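# Place power unit on carrier between blue blocks

## Task

Put the power unit down onto the carrier so it sits in the space bounded by the blue corner blocks, then open the gripper and withdraw the arm away from it.

## Robot and tools

Robot: two arms, left_arm and right_arm, each ending in a parallel two-finger gripper. The fingers extend along the gripper's own +z axis and close along its y axis. The reported hand point lies between the finger pads, roughly 1 cm short of the fingertips.

World frame (used in results): origin on the table surface midway between the arm bases, +x out over the table, +z up, left_arm on the +y side. The arm names do not correspond to the left or right of a camera image. Positions are in metres; orientations are quaternions in w,x,y,z order. Reported hand positions can be slightly wrong, more so when an arm is stretched far.

Tools.
execute_actions: argument actions is a list holding zero or one item. Empty list [] just returns the current state. An action item is {"rows": [...], "steps": n} with 1 to 15 rows and steps up to 15 (default 15, each step 1/30 s); rows are applied one per step and the final row repeats if steps exceed rows. A wait item is {"steps": n} with n up to 300; it counts from the previous result, so time spent composing the reply is included. Optional pictures (true/false) controls whether camera images come back. A rejected call sends nothing to the robot.

Row layout (shared by execute_actions and move's target): one flat list of 14 numbers, each within [-1, 1], covering both arms even if only one moves: left_arm dx, dy, dz, rx, ry, rz, opening, then right_arm dx, dy, dz, rx, ry, rz, opening. dx..rz are offsets, not poses: they express the wanted gripper pose relative to that gripper's pose in the most recent result showing it (before any such result in the scene, and for later calls within the same reply, relative to where the gripper is when the action begins). They are in the gripper's own axes, not world axes. Scale: 1.0 equals 0.6 m of translation or 180 degrees of rotation; rx, ry, rz form a single rotation vector. Every row is measured from that same base pose, not chained from the row before. Opening is absolute: +1 is fully open (0.094 m), -1 fully closed. All-zero offsets are not a pause; they pull the arm back to the base pose.

move: target is one 14-number row as above; speed (optional) is m/s from 0.002 to 0.5, default 0.25, with rotation capped at twice that value in rad/s. Each gripper follows a straight line toward its target; both paths finish together, lasting 0.5 to 10 s (cut off at 10 s if longer). Rotation takes the shorter direction. Paths ignore obstacles and the other arm, and grippers can lag, wander or overshoot the speed, especially with the arm nearly straight. The gripper opening is sent when the move begins. The result adds a move: line with the ending (done, off_target, moving, held, fault) and any limits (paced = target was clipped; held = a check blocked some steps, after which the arm may jump fast), plus each gripper's distance from its target. If only one arm is named, the other ended fine.

wait: seconds from 0 to 10; nothing new is sent.

zoom_image: camera is cam_head_left or cam_head_right; region [x0, y0, x1, y1] in pixels of that 504x504 image, origin top-left, at most 504 by 504.

finished_scene: scene = the current scene's number. Irreversible; the goal is checked then and must remain true. Replying without any tool call ends everything.

Controller behaviour: each step the commanded pose is limited to within 70 mm and 16 degrees of the measured pose, then damped inverse kinematics moves the joints, favouring position over orientation. A far target may need several actions; after an action the arm only continues to its last clipped pose, so read the result and send the remainder. Arms tend to end a centimetre or more below the command and can sag further with repeated zero offsets; to keep an arm still, send the correction back to its desired pose in the first call of a reply and zeros afterward, raising the aim if it still sits low. The Hand target line shows where the controller is currently driving each gripper. A pose unreachable line or HELD marks steps where the clearance check altered or blocked the command. Joint limits (rad): waist -2.618 to 3.054, shoulder 0.000 to 3.142, elbow 0.000 to 3.142, wrist pitch -1.571 to 1.571, wrist yaw -1.571 to 1.571, wrist roll -2.094 to 2.094.

Gripping: grip_measured reports finger opening on the same -1..1 scale (the last Joint positions value is the opening in metres); each gripper may read off by about 1 mm. To hold something, command roughly 0.03 below grip_measured; smaller margins grip more gently. Pad force tops out near 50 to 62 N, lower on thin parts. Expect occasional brief tugs on held parts or pushes on loose ones.

Heat: carrying a load warms motors. MOTOR HOT appears at 75 °C; at 90 °C that arm halts for 10 s; at 100 °C it goes limp and drops. These appear as OVER-TEMPERATURE FAULT lines. Keep holds short.

The simulation keeps running between calls. Cameras: cam_head_left and cam_head_right, head-mounted looking down at the table; calibration is supplied and may differ slightly per scene.

Avoid: knocking or placing anything off the table, dropping or slamming the unit, pressing hard (faster moves and targets far past contact push harder), and letting the two arms collide. Finish by opening the gripper and retracting upward before ending the scene.

Each tool is called after "Emit:" in YAML: its name, and indented under it one key for each argument.

## Session

Emit:
execute_actions:
  actions: []

Scene clock: 0.00 s of 4400.00 s.
left_arm: end_effector_position=(+0.4828, +0.4265, +0.3162) grip_measured=+1.000 end_effector_quat_wxyz=(+0.402, +0.369, +0.820, +0.173) | right_arm: end_effector_position=(+0.0515, -0.5868, +0.1093) grip_measured=+1.000 end_effector_quat_wxyz=(+0.117, +0.160, +0.980, +0.008)
Joint positions: left_arm=[ 0.4    1.612  1.731 -0.81   0.249  1.031  0.094] | right_arm=[-1.553  1.466  1.113 -1.233 -0.235 -1.406  0.094]
Joint velocities: left_arm=[ 0.007  0.002 -0.017  0.007 -0.007 -0.007  0.   ] | right_arm=[-0.002  0.012  0.002  0.007  0.022 -0.007  0.   ]
Hand target (left_arm): +0.482, +0.424, +0.329; +0.416, +0.367, +0.813, +0.178
Hand target (right_arm): +0.053, -0.589, +0.113; +0.122, +0.159, +0.980, +0.001

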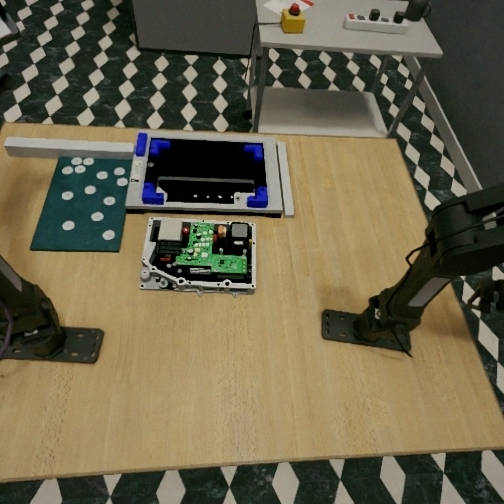

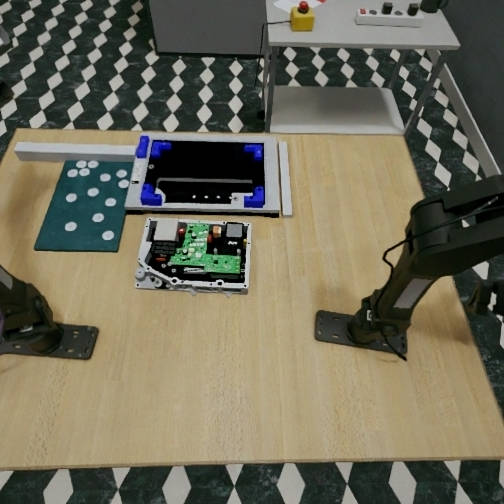

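Emit:
move:
  target: [0.35,0,0,0.117,0.273,-0.25,-0.3,-0.25,0.4,-0.05,0.005,0.075,-0.103,-0.5]
  speed: 0.4

Emit:
zoom_image:
  camera: "cam_head_left"
  region: [120, 125, 300, 305]

Scene clock: 6.90 s of 4400.00 s.
left_arm: end_effector_position=(+0.3976, +0.5813, +0.1982) grip_measured=-0.298 end_effector_quat_wxyz=(+0.076, +0.006, +0.996, +0.052) | right_arm: end_effector_position=(+0.2533, -0.4007, +0.1790) grip_measured=-0.498 end_effector_quat_wxyz=(+0.003, -0.000, +1.000, +0.014)
Joint positions: left_arm=[ 0.7    2.144  2.32  -1.564  0.002  0.616  0.033] | right_arm=[-0.122  1.37   1.33  -1.533 -0.029 -0.298  0.024]
Joint velocities: left_arm=[-0.012 -0.012  0.002 -0.037 -0.022  0.081 -0.001] | right_arm=[-0.002  0.007 -0.002  0.066 -0.022  0.022  0.   ]
Hand target (left_arm): +0.397, +0.583, +0.204; +0.082, -0.001, +0.995, +0.055
Hand target (right_arm): +0.256, -0.402, +0.185; +0.003, -0.000, +1.000, +0.009
Off the commanded pose (left_arm): 0.007 m, 11 deg.
Off the commanded pose (right_arm): 0.009 m, 2 deg.
joint sent to its limit (left arm) — the command would take joint 4 (wrist pitch) past its lower limit, so that joint was sent only as far as its limit.
After step 90, 1.67 s passed at rest.
move: off_target (left_arm)

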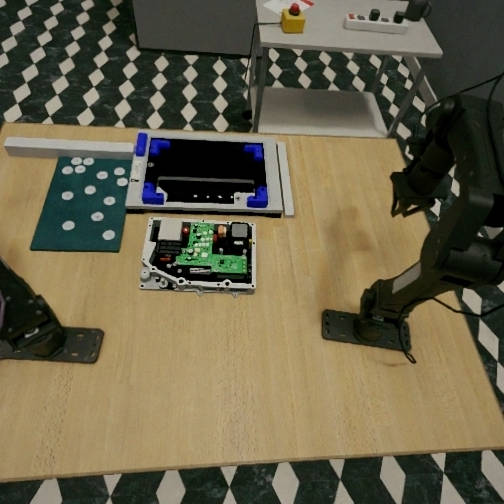

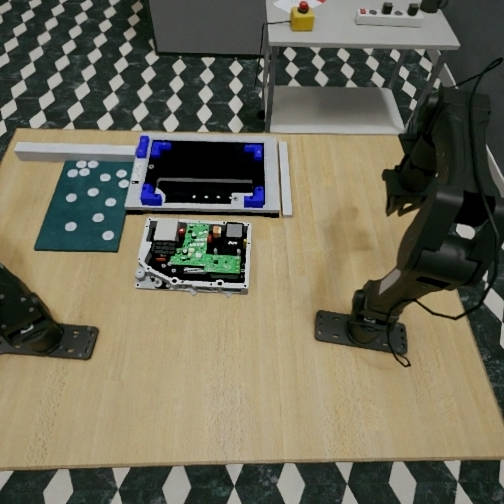

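Region (120, 125, 300, 305) of cam_head_left's 504x504 image, scaled by 2.800, with more detail than that image has.

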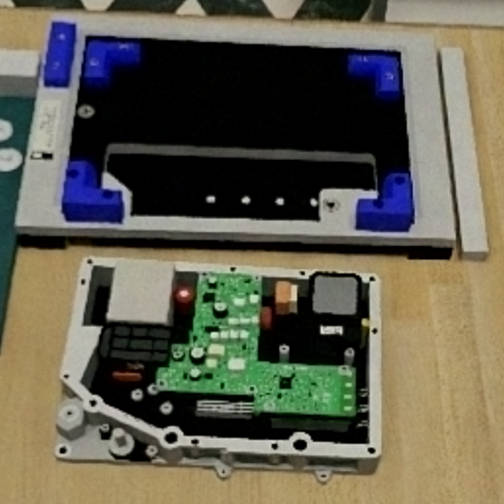

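Emit:
move:
  target: [0.307,-0.747,0.057,0.04,-0.02,0.018,-0.3,0.062,0.513,0.17,0,-0.07,0.02,-0.5]
  speed: 0.3

Scene clock: 16.77 s of 4400.00 s.
left_arm: end_effector_position=(+0.2115, +0.1501, +0.0812) grip_measured=-0.298 end_effector_quat_wxyz=(+0.084, +0.044, +0.995, +0.006) | right_arm: end_effector_position=(+0.2022, -0.1013, +0.0784) grip_measured=-0.498 end_effector_quat_wxyz=(+0.086, +0.031, +0.996, +0.008)
Joint positions: left_arm=[-0.806  1.417  0.966 -1.018 -0.135 -0.808  0.033] | right_arm=[ 1.266  1.568  1.093 -1.005  0.147  1.145  0.024]
Joint velocities: left_arm=[-0.002  0.007 -0.012 -0.051  0.007 -0.007  0.   ] | right_arm=[-0.032 -0.002 -0.002 -0.037  0.037 -0.022 -0.   ]
Hand target (left_arm): +0.218, +0.143, +0.087; +0.102, +0.042, +0.994, -0.002
Hand target (right_arm): +0.210, -0.091, +0.085; +0.102, +0.033, +0.994, +0.020
Off the commanded pose (left_arm): 0.014 m, 3 deg.
Off the commanded pose (right_arm): 0.020 m, 3 deg.
After step 90, 4.47 s passed at rest.
move: off_target (left_arm, right_arm)

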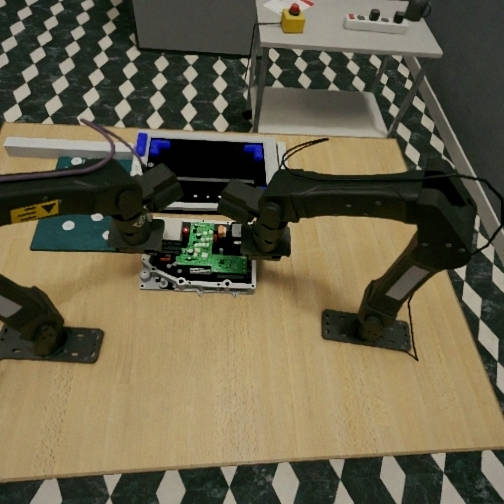

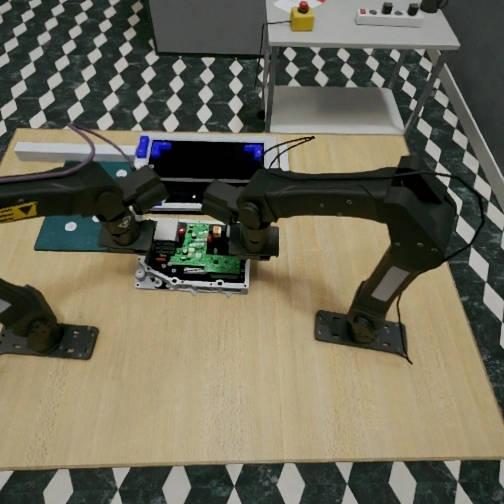

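Emit:
move:
  target: [-0.008,-0.016,0.03,0,0,-0.007,-0.3,-0.03,0.016,0.02,0,0,0,-0.5]
  speed: 0.05

Scene clock: 19.80 s of 4400.00 s.
left_arm: end_effector_position=(+0.2165, +0.1429, +0.0648) grip_measured=-0.298 end_effector_quat_wxyz=(+0.079, +0.037, +0.996, +0.009) | right_arm: end_effector_position=(+0.2130, -0.1049, +0.0631) grip_measured=-0.498 end_effector_quat_wxyz=(+0.077, +0.028, +0.997, -0.010)
Joint positions: left_arm=[-0.806  1.479  0.955 -0.957 -0.132 -0.823  0.033] | right_arm=[ 1.226  1.627  1.093 -0.981  0.145  1.103  0.024]
Joint velocities: left_arm=[-0.007  0.007  0.007  0.007 -0.007 -0.022 -0.   ] | right_arm=[-0.007  0.002 -0.017  0.007  0.051  0.007  0.   ]
Hand target (left_arm): +0.218, +0.140, +0.064; +0.084, +0.033, +0.996, +0.005
Hand target (right_arm): +0.222, -0.093, +0.070; +0.086, +0.031, +0.996, +0.008
Off the commanded pose (left_arm): 0.003 m, 1 deg.
Off the commanded pose (right_arm): 0.017 m, 2 deg.
move: off_target (right_arm)

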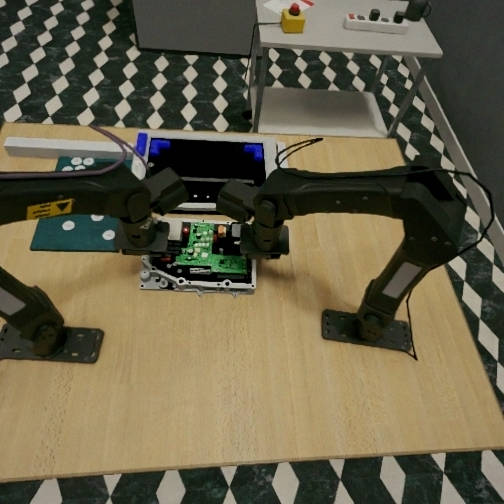

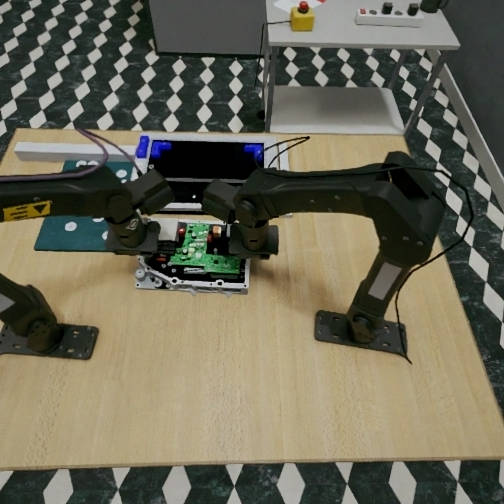

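Emit:
move:
  target: [0,0,0,0,0,0,-0.3,-0.008,0.02,-0.012,-0.014,-0.01,0,-0.5]
  speed: 0.05

Emit:
move:
  target: [0.008,0,0.055,0,0,0,-0.3,0.006,0,0.06,0,0,0,-0.5]
  speed: 0.04

Emit:
move:
  target: [0,0,0.005,0,0,0,-1,0,0,0.005,0,0,0,-1]

Scene clock: 24.03 s of 4400.00 s.
left_arm: end_effector_position=(+0.2163, +0.1423, +0.0648) grip_measured=-0.298 end_effector_quat_wxyz=(+0.079, +0.037, +0.996, +0.008) | right_arm: end_effector_position=(+0.2133, -0.1020, +0.0632) grip_measured=-0.498 end_effector_quat_wxyz=(+0.079, +0.026, +0.997, -0.005)
Joint positions: left_arm=[-0.806  1.479  0.955 -0.955 -0.129 -0.823  0.033] | right_arm=[ 1.23   1.627  1.093 -0.971  0.144  1.102  0.024]
Joint velocities: left_arm=[-0.007 -0.002  0.002  0.007 -0.037 -0.037  0.001] | right_arm=[-0.017 -0.027 -0.007 -0.066 -0.007  0.022  0.   ]
Hand target (left_arm): +0.216, +0.143, +0.065; +0.079, +0.037, +0.996, +0.009
Hand target (right_arm): +0.217, -0.093, +0.071; +0.093, +0.026, +0.995, +0.012
Off the commanded pose (left_arm): 0.001 m, 0 deg.
Off the commanded pose (right_arm): 0.012 m, 3 deg.
After step 90, 0.43 s passed at rest.
move: off_target (right_arm)

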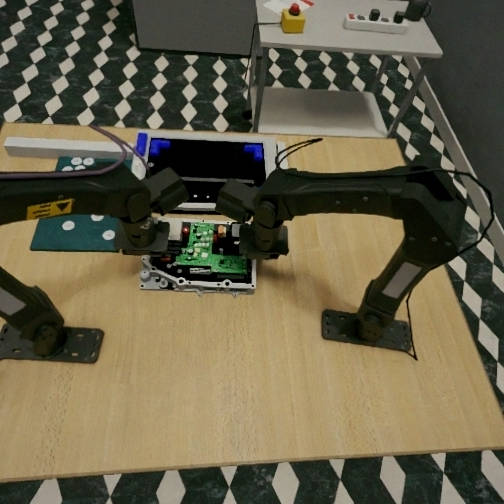

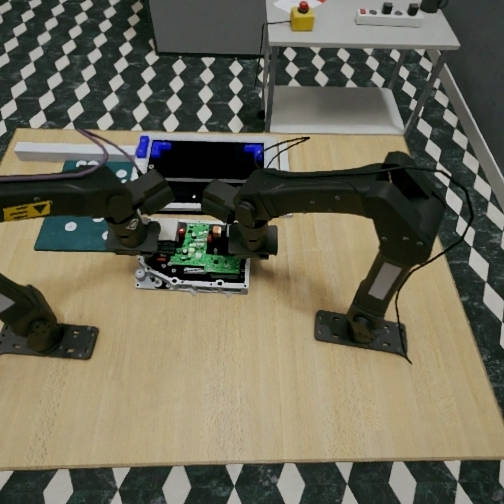

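Scene clock: 25.23 s of 4400.00 s.
left_arm: end_effector_position=(+0.2130, +0.1459, +0.0326) grip_measured=-0.298 end_effector_quat_wxyz=(+0.072, +0.037, +0.997, +0.013) | right_arm: end_effector_position=(+0.2136, -0.1014, +0.0469) grip_measured=-0.498 end_effector_quat_wxyz=(+0.081, +0.025, +0.996, -0.002)
Joint positions: left_arm=[-0.806  1.523  0.861 -0.836 -0.127 -0.823  0.033] | right_arm=[ 1.23   1.643  1.042 -0.896  0.144  1.098  0.024]
Joint velocities: left_arm=[-0.027 -0.002 -0.002 -0.051 -0.051 -0.051 -0.   ] | right_arm=[ 0.007 -0.007 -0.012  0.007 -0.007  0.022 -0.   ]
Hand target (left_arm): +0.217, +0.143, +0.032; +0.079, +0.037, +0.996, +0.008
Hand target (right_arm): +0.215, -0.104, +0.028; +0.079, +0.027, +0.997, -0.006
Off the commanded pose (left_arm): 0.005 m, 1 deg.
Off the commanded pose (right_arm): 0.020 m, 0 deg.
move: off_target (right_arm)

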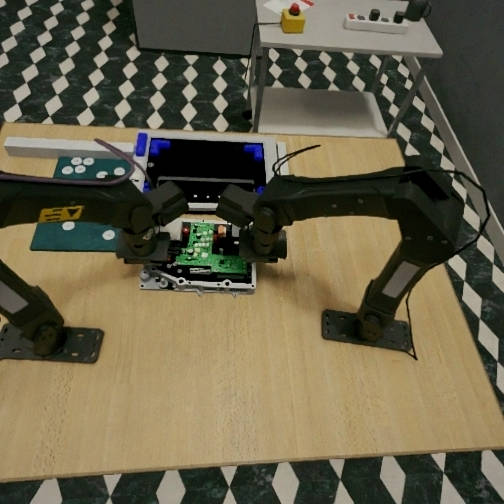

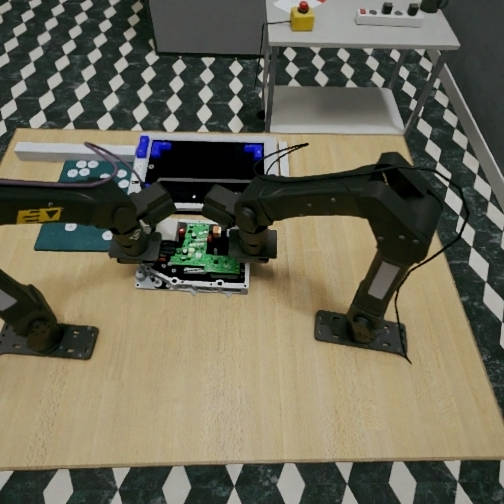

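Scene clock: 25.93 s of 4400.00 s.
left_arm: end_effector_position=(+0.2172, +0.1486, +0.0327) grip_measured=-0.612 end_effector_quat_wxyz=(+0.079, +0.003, +0.997, +0.015) | right_arm: end_effector_position=(+0.2112, -0.0964, +0.0469) grip_measured=-0.980 end_effector_quat_wxyz=(+0.074, +0.024, +0.997, +0.010)
Joint positions: left_arm=[-0.796  1.523  0.86  -0.831 -0.141 -0.881  0.018] | right_arm=[ 1.232  1.642  1.042 -0.883  0.121  1.098  0.001]
Joint velocities: left_arm=[-0.002 -0.017  0.002 -0.022 -0.022 -0.081 -0.   ] | right_arm=[ 0.002  0.002  0.007 -0.022 -0.022  0.022  0.001]
Hand target (left_arm): +0.213, +0.146, +0.030; +0.072, +0.037, +0.997, +0.014
Hand target (right_arm): +0.214, -0.101, +0.044; +0.081, +0.025, +0.996, -0.002
Off the commanded pose (left_arm): 0.006 m, 4 deg.
Off the commanded pose (right_arm): 0.006 m, 2 deg.
move: off_target (left_arm)

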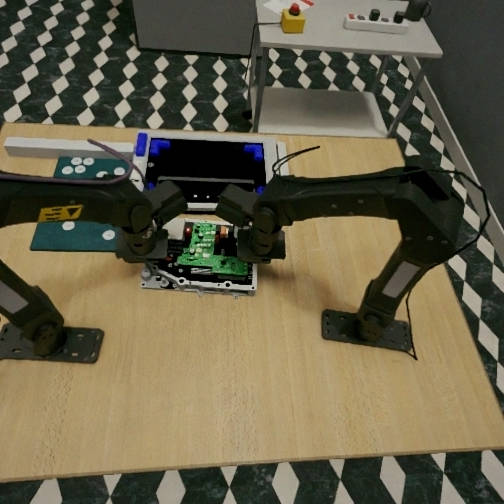

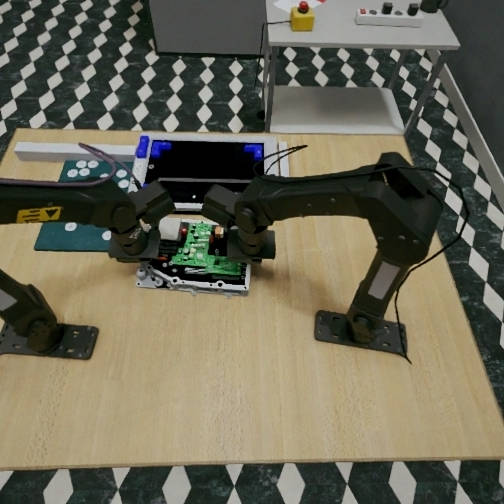

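Emit:
move:
  target: [0,0,0,0,0,0,-1,-0.008,0.016,-0.045,0,-0.01,0.01,-0.5]
  speed: 0.05

Emit:
move:
  target: [0,0,0,0,0,0,-1,0.006,0,0.062,0,0,0,-0.5]
  speed: 0.04

Emit:
move:
  target: [0,0,0,0,0,0,-1,0,0,0.005,0,0,0,-1]

Scene clock: 32.90 s of 4400.00 s.
left_arm: end_effector_position=(+0.2175, +0.1488, +0.0328) grip_measured=-0.620 end_effector_quat_wxyz=(+0.079, -0.008, +0.997, +0.014) | right_arm: end_effector_position=(+0.2104, -0.0912, +0.0642) grip_measured=-0.502 end_effector_quat_wxyz=(+0.080, +0.040, +0.996, +0.006)
Joint positions: left_arm=[-0.796  1.523  0.86  -0.831 -0.142 -0.903  0.018] | right_arm=[ 1.253  1.639  1.11  -0.959  0.139  1.152  0.023]
Joint velocities: left_arm=[ 0.002  0.007 -0.012  0.066  0.066 -0.051 -0.   ] | right_arm=[-0.022  0.012  0.027 -0.051 -0.037 -0.037  0.001]
Hand target (left_arm): +0.217, +0.149, +0.033; +0.079, +0.003, +0.997, +0.015
Hand target (right_arm): +0.212, -0.087, +0.074; +0.089, +0.040, +0.995, +0.011
Off the commanded pose (left_arm): 0.000 m, 1 deg.
Off the commanded pose (right_arm): 0.011 m, 1 deg.
After step 90, 2.93 s passed at rest.
move: off_target (right_arm)

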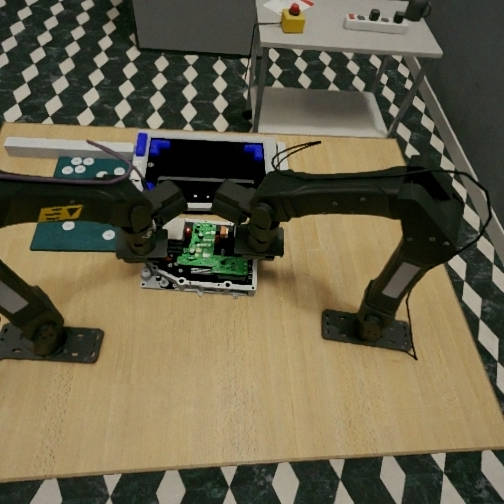

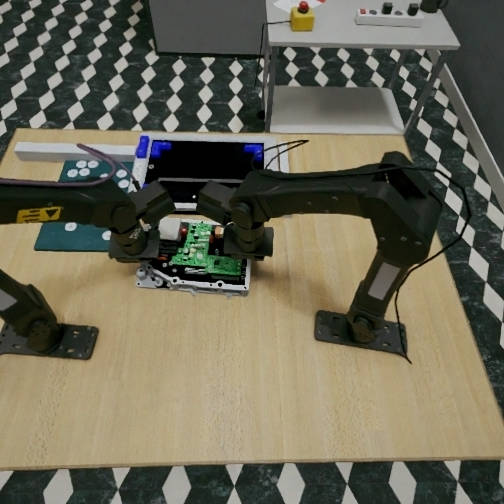

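Scene clock: 34.07 s of 4400.00 s.
left_arm: end_effector_position=(+0.2176, +0.1489, +0.0328) grip_measured=-0.622 end_effector_quat_wxyz=(+0.079, -0.011, +0.997, +0.014) | right_arm: end_effector_position=(+0.2109, -0.0902, +0.0503) grip_measured=-0.502 end_effector_quat_wxyz=(+0.083, +0.039, +0.996, +0.010)
Joint positions: left_arm=[-0.796  1.523  0.86  -0.831 -0.142 -0.91   0.018] | right_arm=[ 1.253  1.652  1.065 -0.892  0.139  1.149  0.023]
Joint velocities: left_arm=[ 0.022 -0.012  0.002 -0.037 -0.022 -0.037  0.001] | right_arm=[-0.007  0.007  0.002 -0.037  0.022 -0.051  0.   ]
Hand target (left_arm): +0.218, +0.149, +0.033; +0.079, -0.008, +0.997, +0.014
Hand target (right_arm): +0.212, -0.092, +0.029; +0.080, +0.041, +0.996, +0.005
Off the commanded pose (left_arm): 0.000 m, 0 deg.
Off the commanded pose (right_arm): 0.024 m, 1 deg.
move: off_target (right_arm)

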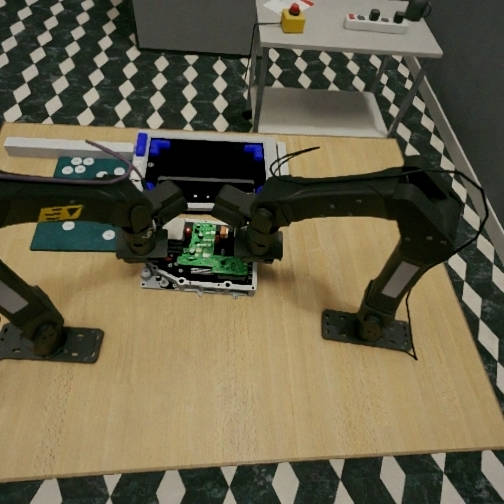

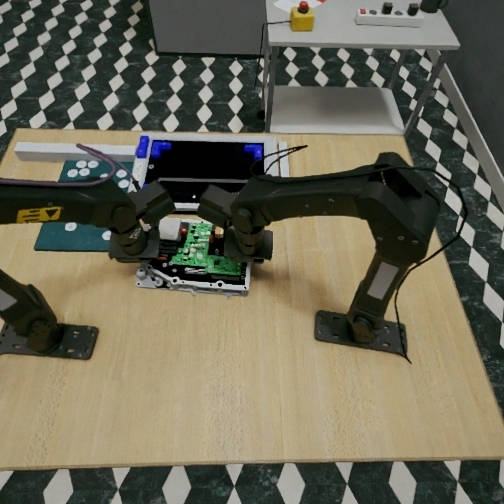

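Scene clock: 34.77 s of 4400.00 s.
left_arm: end_effector_position=(+0.2176, +0.1489, +0.0328) grip_measured=-0.622 end_effector_quat_wxyz=(+0.079, -0.012, +0.997, +0.014) | right_arm: end_effector_position=(+0.2114, -0.0882, +0.0510) grip_measured=-0.980 end_effector_quat_wxyz=(+0.083, +0.040, +0.996, +0.015)
Joint positions: left_arm=[-0.796  1.523  0.86  -0.831 -0.142 -0.911  0.018] | right_arm=[ 1.253  1.65   1.065 -0.885  0.136  1.149  0.001]
Joint velocities: left_arm=[ 0.032 -0.027  0.012 -0.022 -0.022 -0.037  0.   ] | right_arm=[-0.002 -0.007 -0.017 -0.037  0.007 -0.051 -0.   ]
Hand target (left_arm): +0.218, +0.149, +0.033; +0.079, -0.011, +0.997, +0.014
Hand target (right_arm): +0.211, -0.090, +0.047; +0.083, +0.039, +0.996, +0.010
Off the commanded pose (left_arm): 0.000 m, 0 deg.
Off the commanded pose (right_arm): 0.004 m, 1 deg.
move: done

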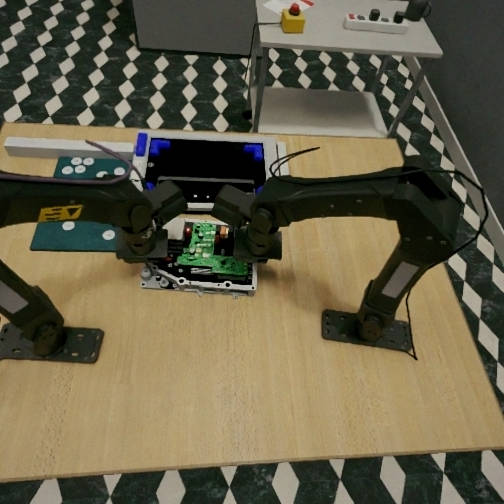

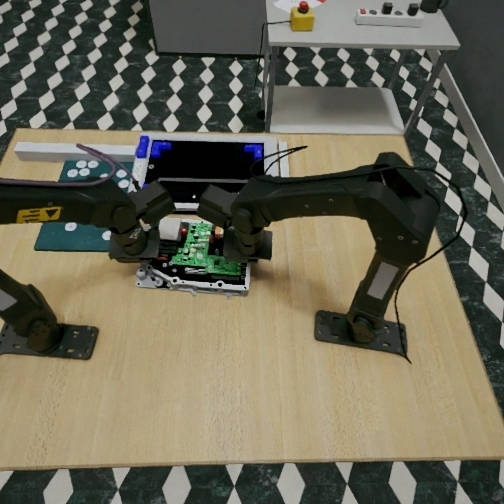

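Emit:
move:
  target: [0,0,0,0,0,0,-1,0.012,-0.022,-0.02,0.006,0,0,-0.5]
  speed: 0.05

Emit:
move:
  target: [0,0,0,0,0,0,-1,0.008,0,0.055,0,0,0,-0.5]
  speed: 0.04

Emit:
move:
  target: [0,0,0,0,0,0,-1,0,0,0.005,0,0,0,-1]

Scene clock: 39.93 s of 4400.00 s.
left_arm: end_effector_position=(+0.2176, +0.1490, +0.0328) grip_measured=-0.622 end_effector_quat_wxyz=(+0.080, -0.012, +0.997, +0.014) | right_arm: end_effector_position=(+0.2071, -0.0935, +0.0582) grip_measured=-0.502 end_effector_quat_wxyz=(+0.083, +0.042, +0.996, +0.012)
Joint positions: left_arm=[-0.796  1.523  0.86  -0.831 -0.143 -0.912  0.018] | right_arm=[ 1.259  1.621  1.065 -0.92   0.139  1.161  0.023]
Joint velocities: left_arm=[-0.007  0.012  0.002  0.007  0.051  0.037 -0.   ] | right_arm=[-0.027  0.017  0.002  0.007  0.037  0.081 -0.001]
Hand target (left_arm): +0.218, +0.149, +0.033; +0.079, -0.012, +0.997, +0.014
Hand target (right_arm): +0.202, -0.101, +0.061; +0.083, +0.040, +0.996, +0.006
Off the commanded pose (left_arm): 0.000 m, 0 deg.
Off the commanded pose (right_arm): 0.010 m, 1 deg.
After step 90, 1.37 s passed at rest.
move: done

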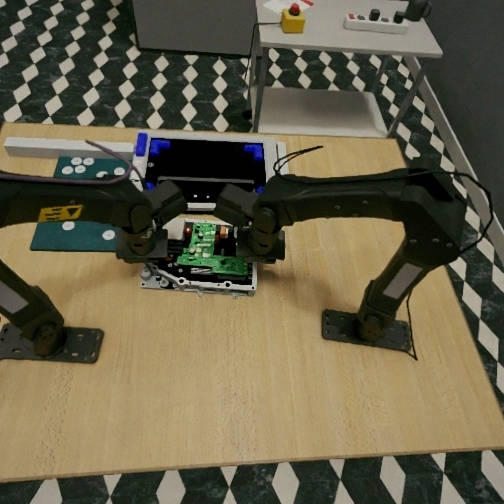

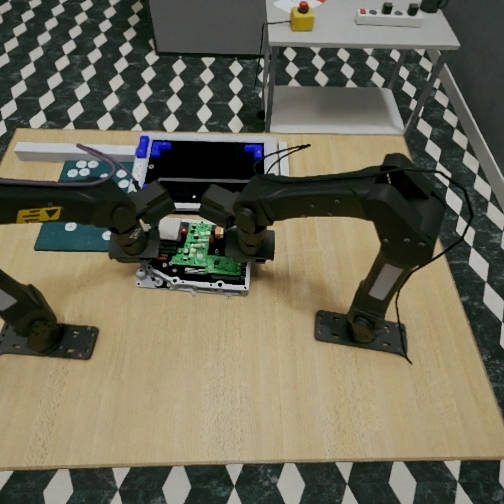

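Scene clock: 41.00 s of 4400.00 s.
left_arm: end_effector_position=(+0.2176, +0.1490, +0.0328) grip_measured=-0.622 end_effector_quat_wxyz=(+0.080, -0.012, +0.997, +0.014) | right_arm: end_effector_position=(+0.2077, -0.0924, +0.0427) grip_measured=-0.502 end_effector_quat_wxyz=(+0.085, +0.042, +0.995, +0.016)
Joint positions: left_arm=[-0.796  1.523  0.86  -0.831 -0.143 -0.912  0.018] | right_arm=[ 1.259  1.64   1.018 -0.847  0.139  1.161  0.023]
Joint velocities: left_arm=[-0.002 -0.012 -0.022  0.081  0.007  0.007  0.   ] | right_arm=[-0.007 -0.017  0.027 -0.037  0.007  0.007 -0.001]
Hand target (left_arm): +0.218, +0.149, +0.033; +0.080, -0.012, +0.997, +0.014
Hand target (right_arm): +0.208, -0.094, +0.026; +0.083, +0.042, +0.996, +0.012
Off the commanded pose (left_arm): 0.000 m, 0 deg.
Off the commanded pose (right_arm): 0.018 m, 0 deg.
move: off_target (right_arm)

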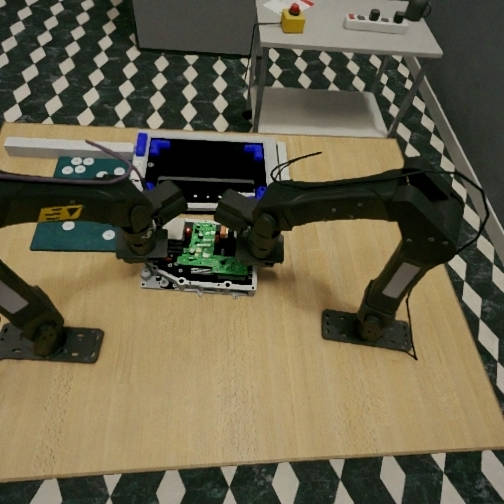

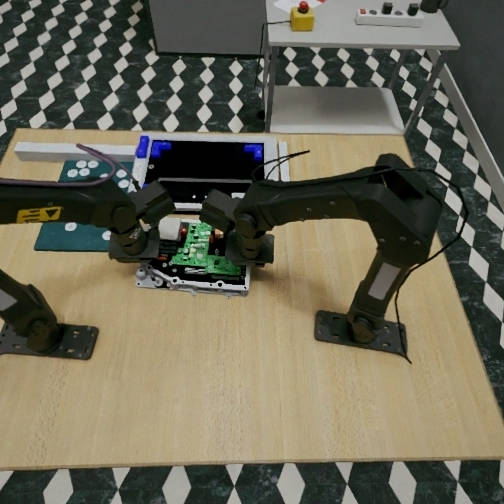

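Scene clock: 41.70 s of 4400.00 s.
left_arm: end_effector_position=(+0.2172, +0.1494, +0.0327) grip_measured=-0.622 end_effector_quat_wxyz=(+0.079, -0.013, +0.997, +0.015) | right_arm: end_effector_position=(+0.2079, -0.0931, +0.0430) grip_measured=-0.822 end_effector_quat_wxyz=(+0.085, +0.045, +0.995, +0.015)
Joint positions: left_arm=[-0.796  1.523  0.86  -0.833 -0.143 -0.914  0.018] | right_arm=[ 1.258  1.639  1.019 -0.85   0.14   1.164  0.008]
Joint velocities: left_arm=[-0.002 -0.007 -0.002 -0.051  0.037 -0.022 -0.   ] | right_arm=[-0.002 -0.017 -0.002 -0.051  0.051 -0.022 -0.001]
Hand target (left_arm): +0.218, +0.149, +0.033; +0.079, -0.012, +0.997, +0.014
Hand target (right_arm): +0.208, -0.092, +0.040; +0.085, +0.043, +0.995, +0.016
Off the commanded pose (left_arm): 0.001 m, 0 deg.
Off the commanded pose (right_arm): 0.003 m, 0 deg.
move: done

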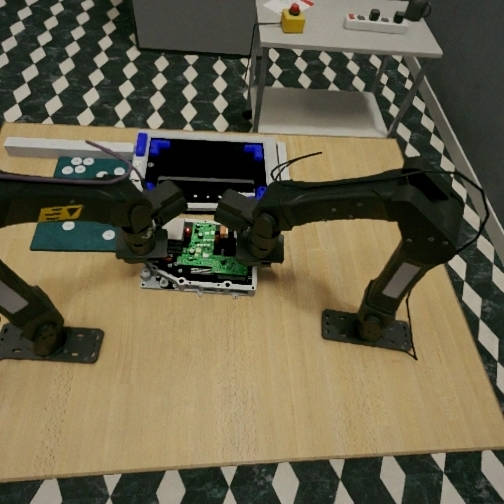

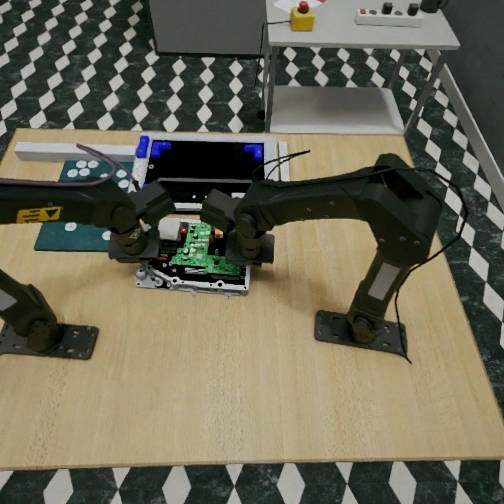

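Emit:
move:
  target: [0,0,0,0,0,0,-1,-0.022,-0.003,-0.008,0,0,0,-0.62]
  speed: 0.03

Emit:
move:
  target: [0,0,0,0,0,0,-1,0,0,0.03,0,0,0,-0.62]
  speed: 0.03

Emit:
move:
  target: [0,0,0,0,0,0,-1,0,0,0.005,0,0,0,-1]

Scene clock: 48.13 s of 4400.00 s.
left_arm: end_effector_position=(+0.2172, +0.1494, +0.0327) grip_measured=-0.622 end_effector_quat_wxyz=(+0.079, -0.014, +0.997, +0.015) | right_arm: end_effector_position=(+0.2087, -0.0962, +0.0431) grip_measured=-0.622 end_effector_quat_wxyz=(+0.069, +0.040, +0.997, +0.015)
Joint positions: left_arm=[-0.796  1.523  0.86  -0.833 -0.143 -0.914  0.018] | right_arm=[ 1.232  1.639  1.024 -0.864  0.109  1.13   0.018]
Joint velocities: left_arm=[ 0.002 -0.012 -0.017  0.007 -0.037  0.007  0.   ] | right_arm=[ 0.007  0.002 -0.012  0.007 -0.007  0.022 -0.001]
Hand target (left_arm): +0.217, +0.149, +0.033; +0.079, -0.013, +0.997, +0.015
Hand target (right_arm): +0.220, -0.096, +0.050; +0.085, +0.045, +0.995, +0.015
Off the commanded pose (left_arm): 0.000 m, 0 deg.
Off the commanded pose (right_arm): 0.013 m, 2 deg.
After step 90, 2.73 s passed at rest.
move: off_target (right_arm)

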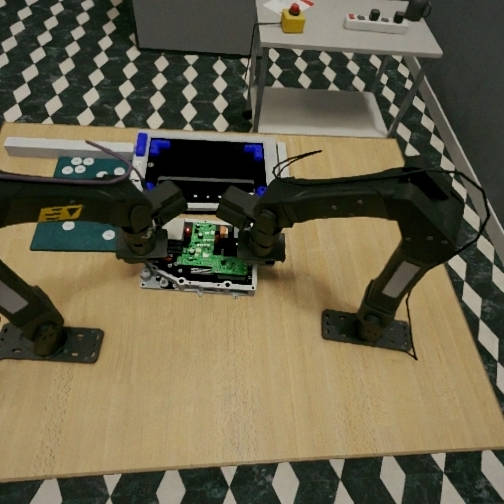

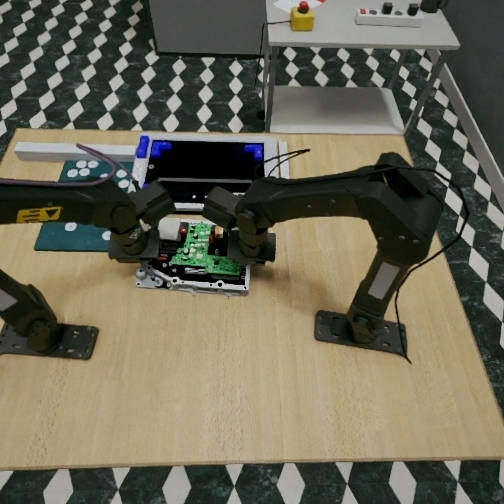

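Scene clock: 48.97 s of 4400.00 s.
left_arm: end_effector_position=(+0.2172, +0.1494, +0.0327) grip_measured=-0.622 end_effector_quat_wxyz=(+0.079, -0.014, +0.997, +0.015) | right_arm: end_effector_position=(+0.2086, -0.0958, +0.0427) grip_measured=-0.622 end_effector_quat_wxyz=(+0.069, +0.038, +0.997, +0.017)
Joint positions: left_arm=[-0.796  1.523  0.86  -0.833 -0.143 -0.914  0.018] | right_arm=[ 1.232  1.639  1.022 -0.86   0.107  1.127  0.018]
Joint velocities: left_arm=[ 0.017 -0.022  0.007  0.022  0.095  0.037 -0.   ] | right_arm=[-0.002 -0.022 -0.002 -0.037  0.022 -0.007  0.001]
Hand target (left_arm): +0.217, +0.149, +0.033; +0.079, -0.014, +0.997, +0.015
Hand target (right_arm): +0.211, -0.097, +0.026; +0.069, +0.040, +0.997, +0.015
Off the commanded pose (left_arm): 0.000 m, 0 deg.
Off the commanded pose (right_arm): 0.018 m, 0 deg.
move: off_target (right_arm)

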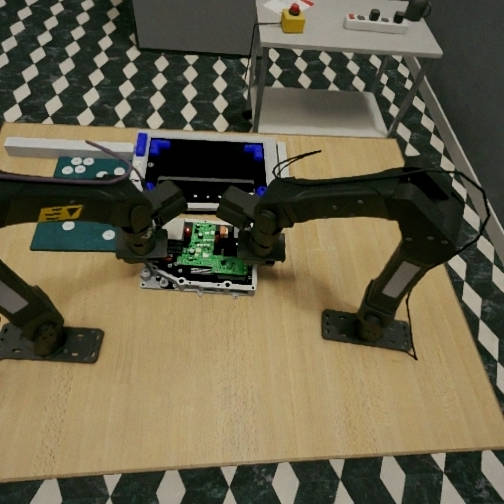

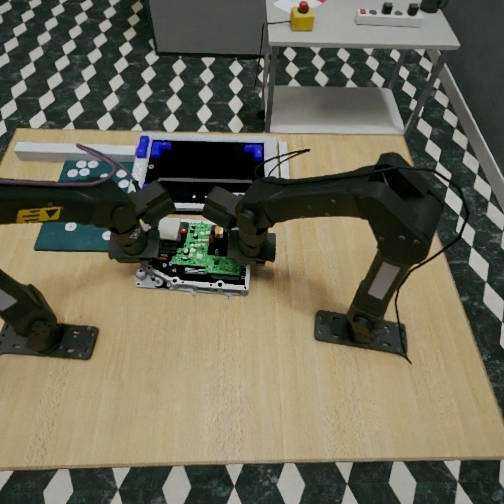

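Scene clock: 49.67 s of 4400.00 s.
left_arm: end_effector_position=(+0.2171, +0.1494, +0.0327) grip_measured=-0.622 end_effector_quat_wxyz=(+0.078, -0.014, +0.997, +0.015) | right_arm: end_effector_position=(+0.2089, -0.0935, +0.0428) grip_measured=-0.820 end_effector_quat_wxyz=(+0.069, +0.040, +0.997, +0.022)
Joint positions: left_arm=[-0.796  1.523  0.86  -0.834 -0.142 -0.916  0.018] | right_arm=[ 1.232  1.639  1.022 -0.852  0.102  1.13   0.008]
Joint velocities: left_arm=[-0.022 -0.027 -0.007  0.007  0.022  0.11  -0.001] | right_arm=[-0.007 -0.022  0.017  0.022  0.007  0.007  0.001]
Hand target (left_arm): +0.217, +0.149, +0.033; +0.079, -0.014, +0.997, +0.015
Hand target (right_arm): +0.209, -0.096, +0.040; +0.069, +0.038, +0.997, +0.016
Off the commanded pose (left_arm): 0.000 m, 0 deg.
Off the commanded pose (right_arm): 0.004 m, 1 deg.
move: done

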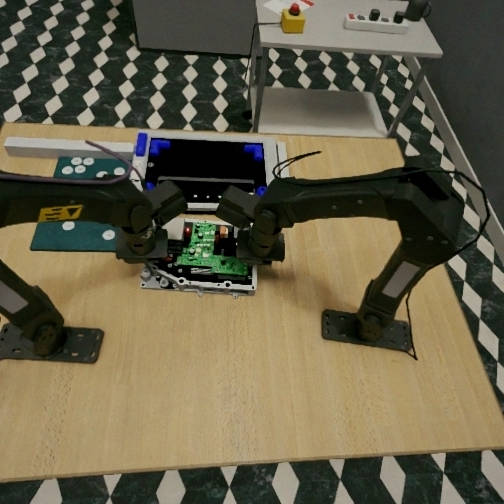

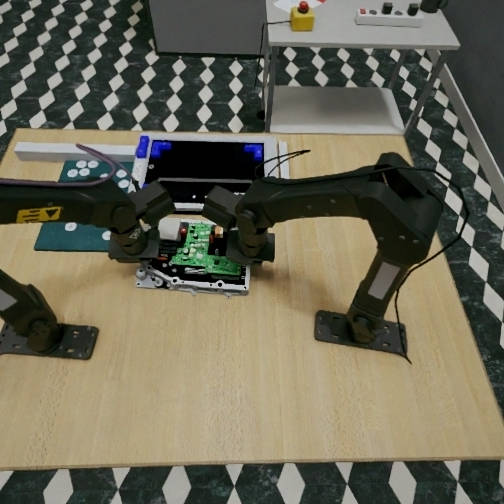

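Go up, over, and down at x≈.222.

Emit:
move:
  target: [0,0,0,0,0,0,-1,-0.035,-0.003,-0.04,0.006,-0.02,0,-0.55]
  speed: 0.04

Emit:
move:
  target: [0,0,0,0,0,0,-1,0.006,0,0.055,0,0,0,-0.55]
  speed: 0.04

Emit:
move:
  target: [0,0,0,0,0,0,-1,0,0,0.005,0,0,0,-1]

Scene clock: 55.10 s of 4400.00 s.
left_arm: end_effector_position=(+0.2171, +0.1494, +0.0327) grip_measured=-0.622 end_effector_quat_wxyz=(+0.078, -0.014, +0.997, +0.015) | right_arm: end_effector_position=(+0.2177, -0.0984, +0.0546) grip_measured=-0.552 end_effector_quat_wxyz=(+0.083, +0.038, +0.996, +0.005)
Joint positions: left_arm=[-0.796  1.523  0.86  -0.834 -0.142 -0.916  0.018] | right_arm=[ 1.222  1.639  1.069 -0.914  0.143  1.117  0.021]
Joint velocities: left_arm=[ 0.002 -0.002 -0.007  0.007  0.022 -0.022  0.   ] | right_arm=[ 0.007 -0.007  0.002  0.037 -0.022 -0.022 -0.002]
Hand target (left_arm): +0.217, +0.149, +0.033; +0.078, -0.014, +0.997, +0.015
Hand target (right_arm): +0.226, -0.098, +0.069; +0.100, +0.041, +0.994, +0.011
Off the commanded pose (left_arm): 0.000 m, 0 deg.
Off the commanded pose (right_arm): 0.017 m, 2 deg.
After step 90, 1.30 s passed at rest.
move: off_target (right_arm)

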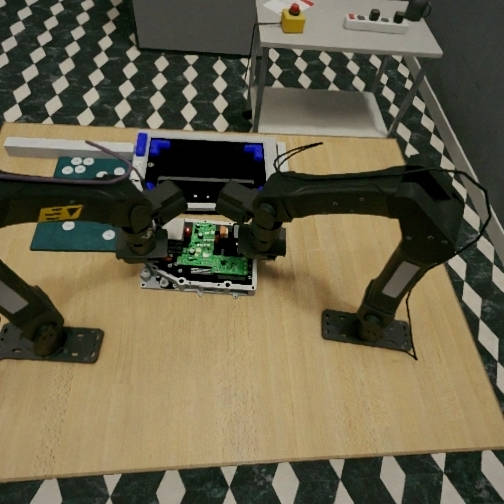

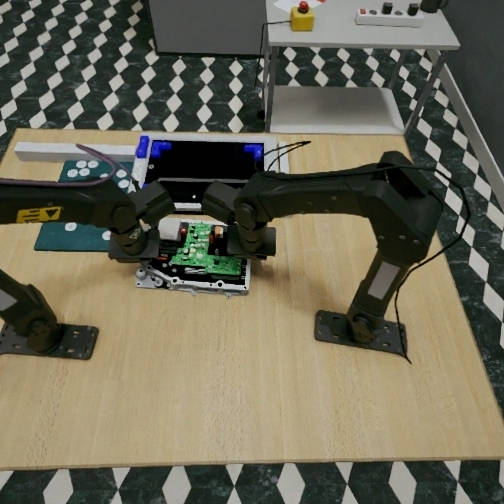

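Scene clock: 56.37 s of 4400.00 s.
left_arm: end_effector_position=(+0.2171, +0.1494, +0.0327) grip_measured=-0.622 end_effector_quat_wxyz=(+0.078, -0.014, +0.997, +0.015) | right_arm: end_effector_position=(+0.2197, -0.0949, +0.0287) grip_measured=-0.552 end_effector_quat_wxyz=(+0.086, +0.038, +0.995, +0.010)
Joint positions: left_arm=[-0.796  1.523  0.86  -0.834 -0.142 -0.916  0.018] | right_arm=[ 1.222  1.681  1.003 -0.793  0.143  1.116  0.021]
Joint velocities: left_arm=[-0.002 -0.022  0.012 -0.007 -0.022  0.081 -0.001] | right_arm=[ 0.012 -0.007 -0.002 -0.022 -0.007 -0.007 -0.001]
Hand target (left_arm): +0.217, +0.149, +0.033; +0.078, -0.014, +0.997, +0.015
Hand target (right_arm): +0.220, -0.098, +0.022; +0.084, +0.038, +0.996, +0.004
Off the commanded pose (left_arm): 0.000 m, 0 deg.
Off the commanded pose (right_arm): 0.008 m, 1 deg.
move: done

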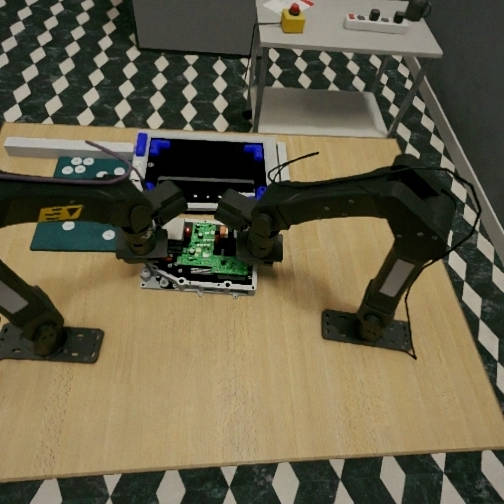

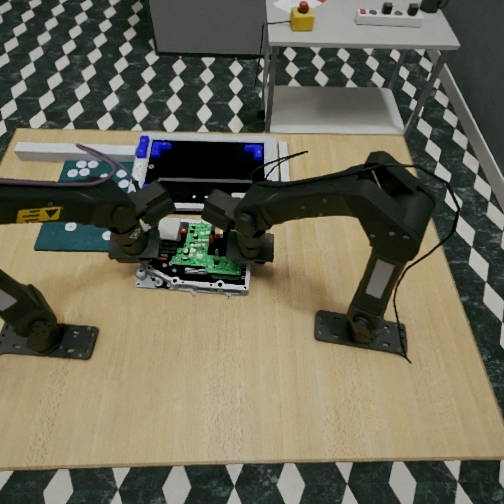

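Scene clock: 57.07 s of 4400.00 s.
left_arm: end_effector_position=(+0.2168, +0.1492, +0.0327) grip_measured=-0.622 end_effector_quat_wxyz=(+0.078, -0.015, +0.997, +0.014) | right_arm: end_effector_position=(+0.2197, -0.0937, +0.0288) grip_measured=-0.802 end_effector_quat_wxyz=(+0.086, +0.044, +0.995, +0.014)
Joint positions: left_arm=[-0.796  1.523  0.86  -0.834 -0.14  -0.917  0.018] | right_arm=[ 1.222  1.681  1.003 -0.788  0.14   1.126  0.009]
Joint velocities: left_arm=[-0.007  0.002  0.012  0.007 -0.051 -0.022 -0.   ] | right_arm=[ 0.002 -0.022 -0.012  0.037  0.037 -0.051 -0.001]
Hand target (left_arm): +0.217, +0.149, +0.033; +0.078, -0.014, +0.997, +0.015
Hand target (right_arm): +0.220, -0.095, +0.026; +0.086, +0.038, +0.995, +0.010
Off the commanded pose (left_arm): 0.000 m, 0 deg.
Off the commanded pose (right_arm): 0.003 m, 1 deg.
move: done

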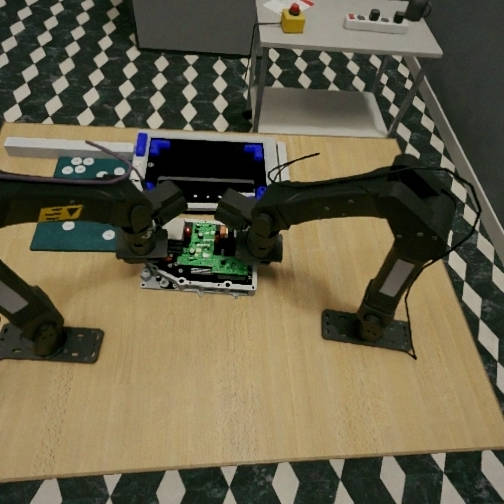

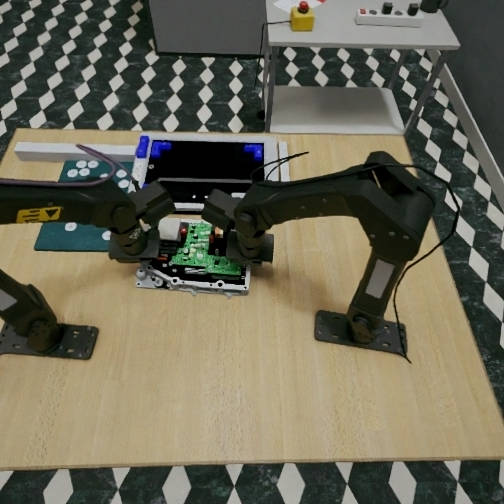

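Emit:
move:
  target: [-0.035,-0.011,-0.266,0,-0.035,-0.022,-1,-0.067,-0.013,-0.261,0,-0.035,-0.022,-1]
  speed: 0.05

Scene clock: 65.00 s of 4400.00 s.
left_arm: end_effector_position=(+0.1971, +0.1429, +0.1677) grip_measured=-0.624 end_effector_quat_wxyz=(+0.075, -0.050, +0.995, +0.034) | right_arm: end_effector_position=(+0.2174, -0.1005, +0.1599) grip_measured=-0.799 end_effector_quat_wxyz=(+0.087, +0.010, +0.996, +0.004)
Joint positions: left_arm=[-0.891  1.464  1.353 -1.442 -0.165 -1.087  0.018] | right_arm=[ 1.222  1.578  1.429 -1.328  0.148  1.059  0.009]
Joint velocities: left_arm=[-0.022 -0.012  0.002 -0.007 -0.051 -0.051 -0.001] | right_arm=[-0.007  0.017 -0.007 -0.022  0.007  0.051 -0.001]
Hand target (left_arm): +0.211, +0.138, +0.193; +0.132, -0.050, +0.990, +0.012
Hand target (right_arm): +0.229, -0.107, +0.189; +0.140, +0.011, +0.990, +0.010
Off the commanded pose (left_arm): 0.031 m, 7 deg.
Off the commanded pose (right_arm): 0.034 m, 6 deg.
After step 90, 1.37 s passed at rest.
move: off_target (left_arm, right_arm)

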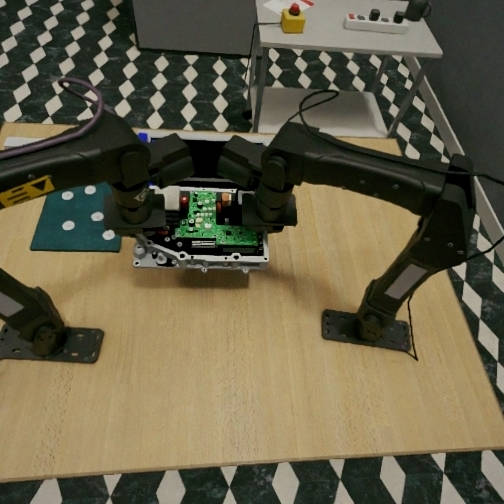

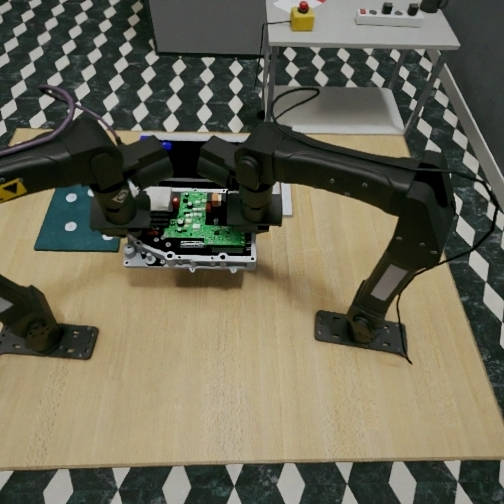

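Emit:
move:
  target: [-0.467,-0.061,0.057,0.01,-0.055,0,-1,-0.467,-0.002,0.062,-0.004,-0.055,0,-1]
  speed: 0.05

Emit:
zoom_image:
  camera: "cam_head_left"
  region: [120, 80, 300, 260]

Scene clock: 77.20 s of 4400.00 s.
left_arm: end_effector_position=(+0.4611, +0.1378, +0.1299) grip_measured=-0.625 end_effector_quat_wxyz=(+0.087, -0.048, +0.994, +0.035) | right_arm: end_effector_position=(+0.4816, -0.1043, +0.1316) grip_measured=-0.799 end_effector_quat_wxyz=(+0.108, +0.010, +0.994, +0.004)
Joint positions: left_arm=[-0.39   2.282  2.266 -1.441 -0.148 -0.574  0.018] | right_arm=[ 0.716  2.355  2.393 -1.418  0.106  0.549  0.009]
Joint velocities: left_arm=[ 0.007 -0.012 -0.007  0.066  0.007 -0.007  0.001] | right_arm=[-0.007  0.042  0.037 -0.125 -0.022  0.051 -0.   ]
Hand target (left_arm): +0.479, +0.138, +0.176; +0.161, -0.048, +0.986, +0.020
Hand target (right_arm): +0.497, -0.106, +0.175; +0.177, +0.011, +0.984, +0.011
Off the commanded pose (left_arm): 0.049 m, 9 deg.
Off the commanded pose (right_arm): 0.044 m, 7 deg.
After step 90, 3.17 s passed at rest.
move: off_target (left_arm, right_arm)

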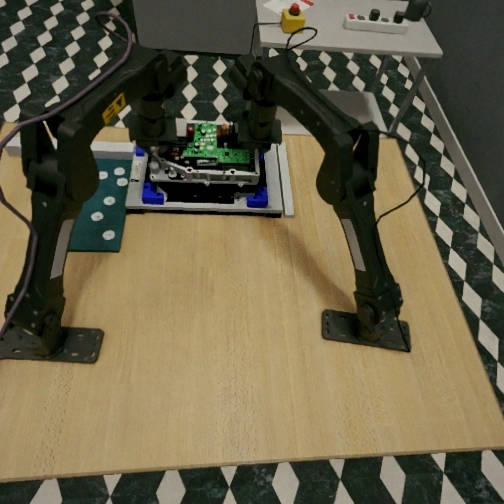

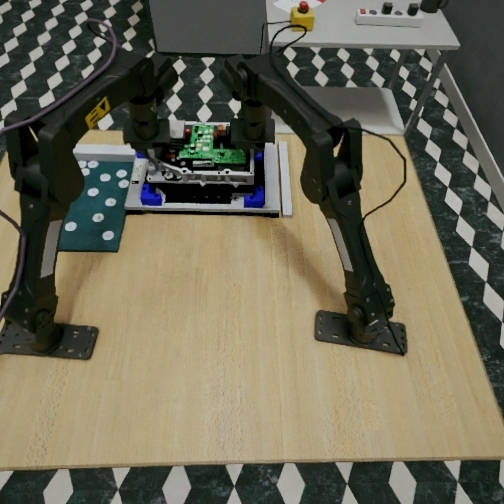

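Region (120, 80, 300, 260) of cam_head_left's 504x504 image, scaled by 2.800, with more detail than that image has.

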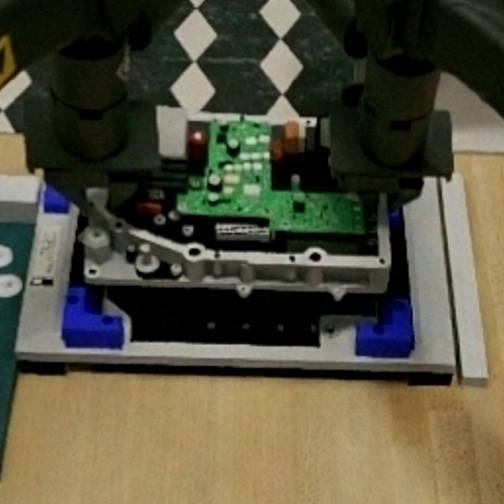

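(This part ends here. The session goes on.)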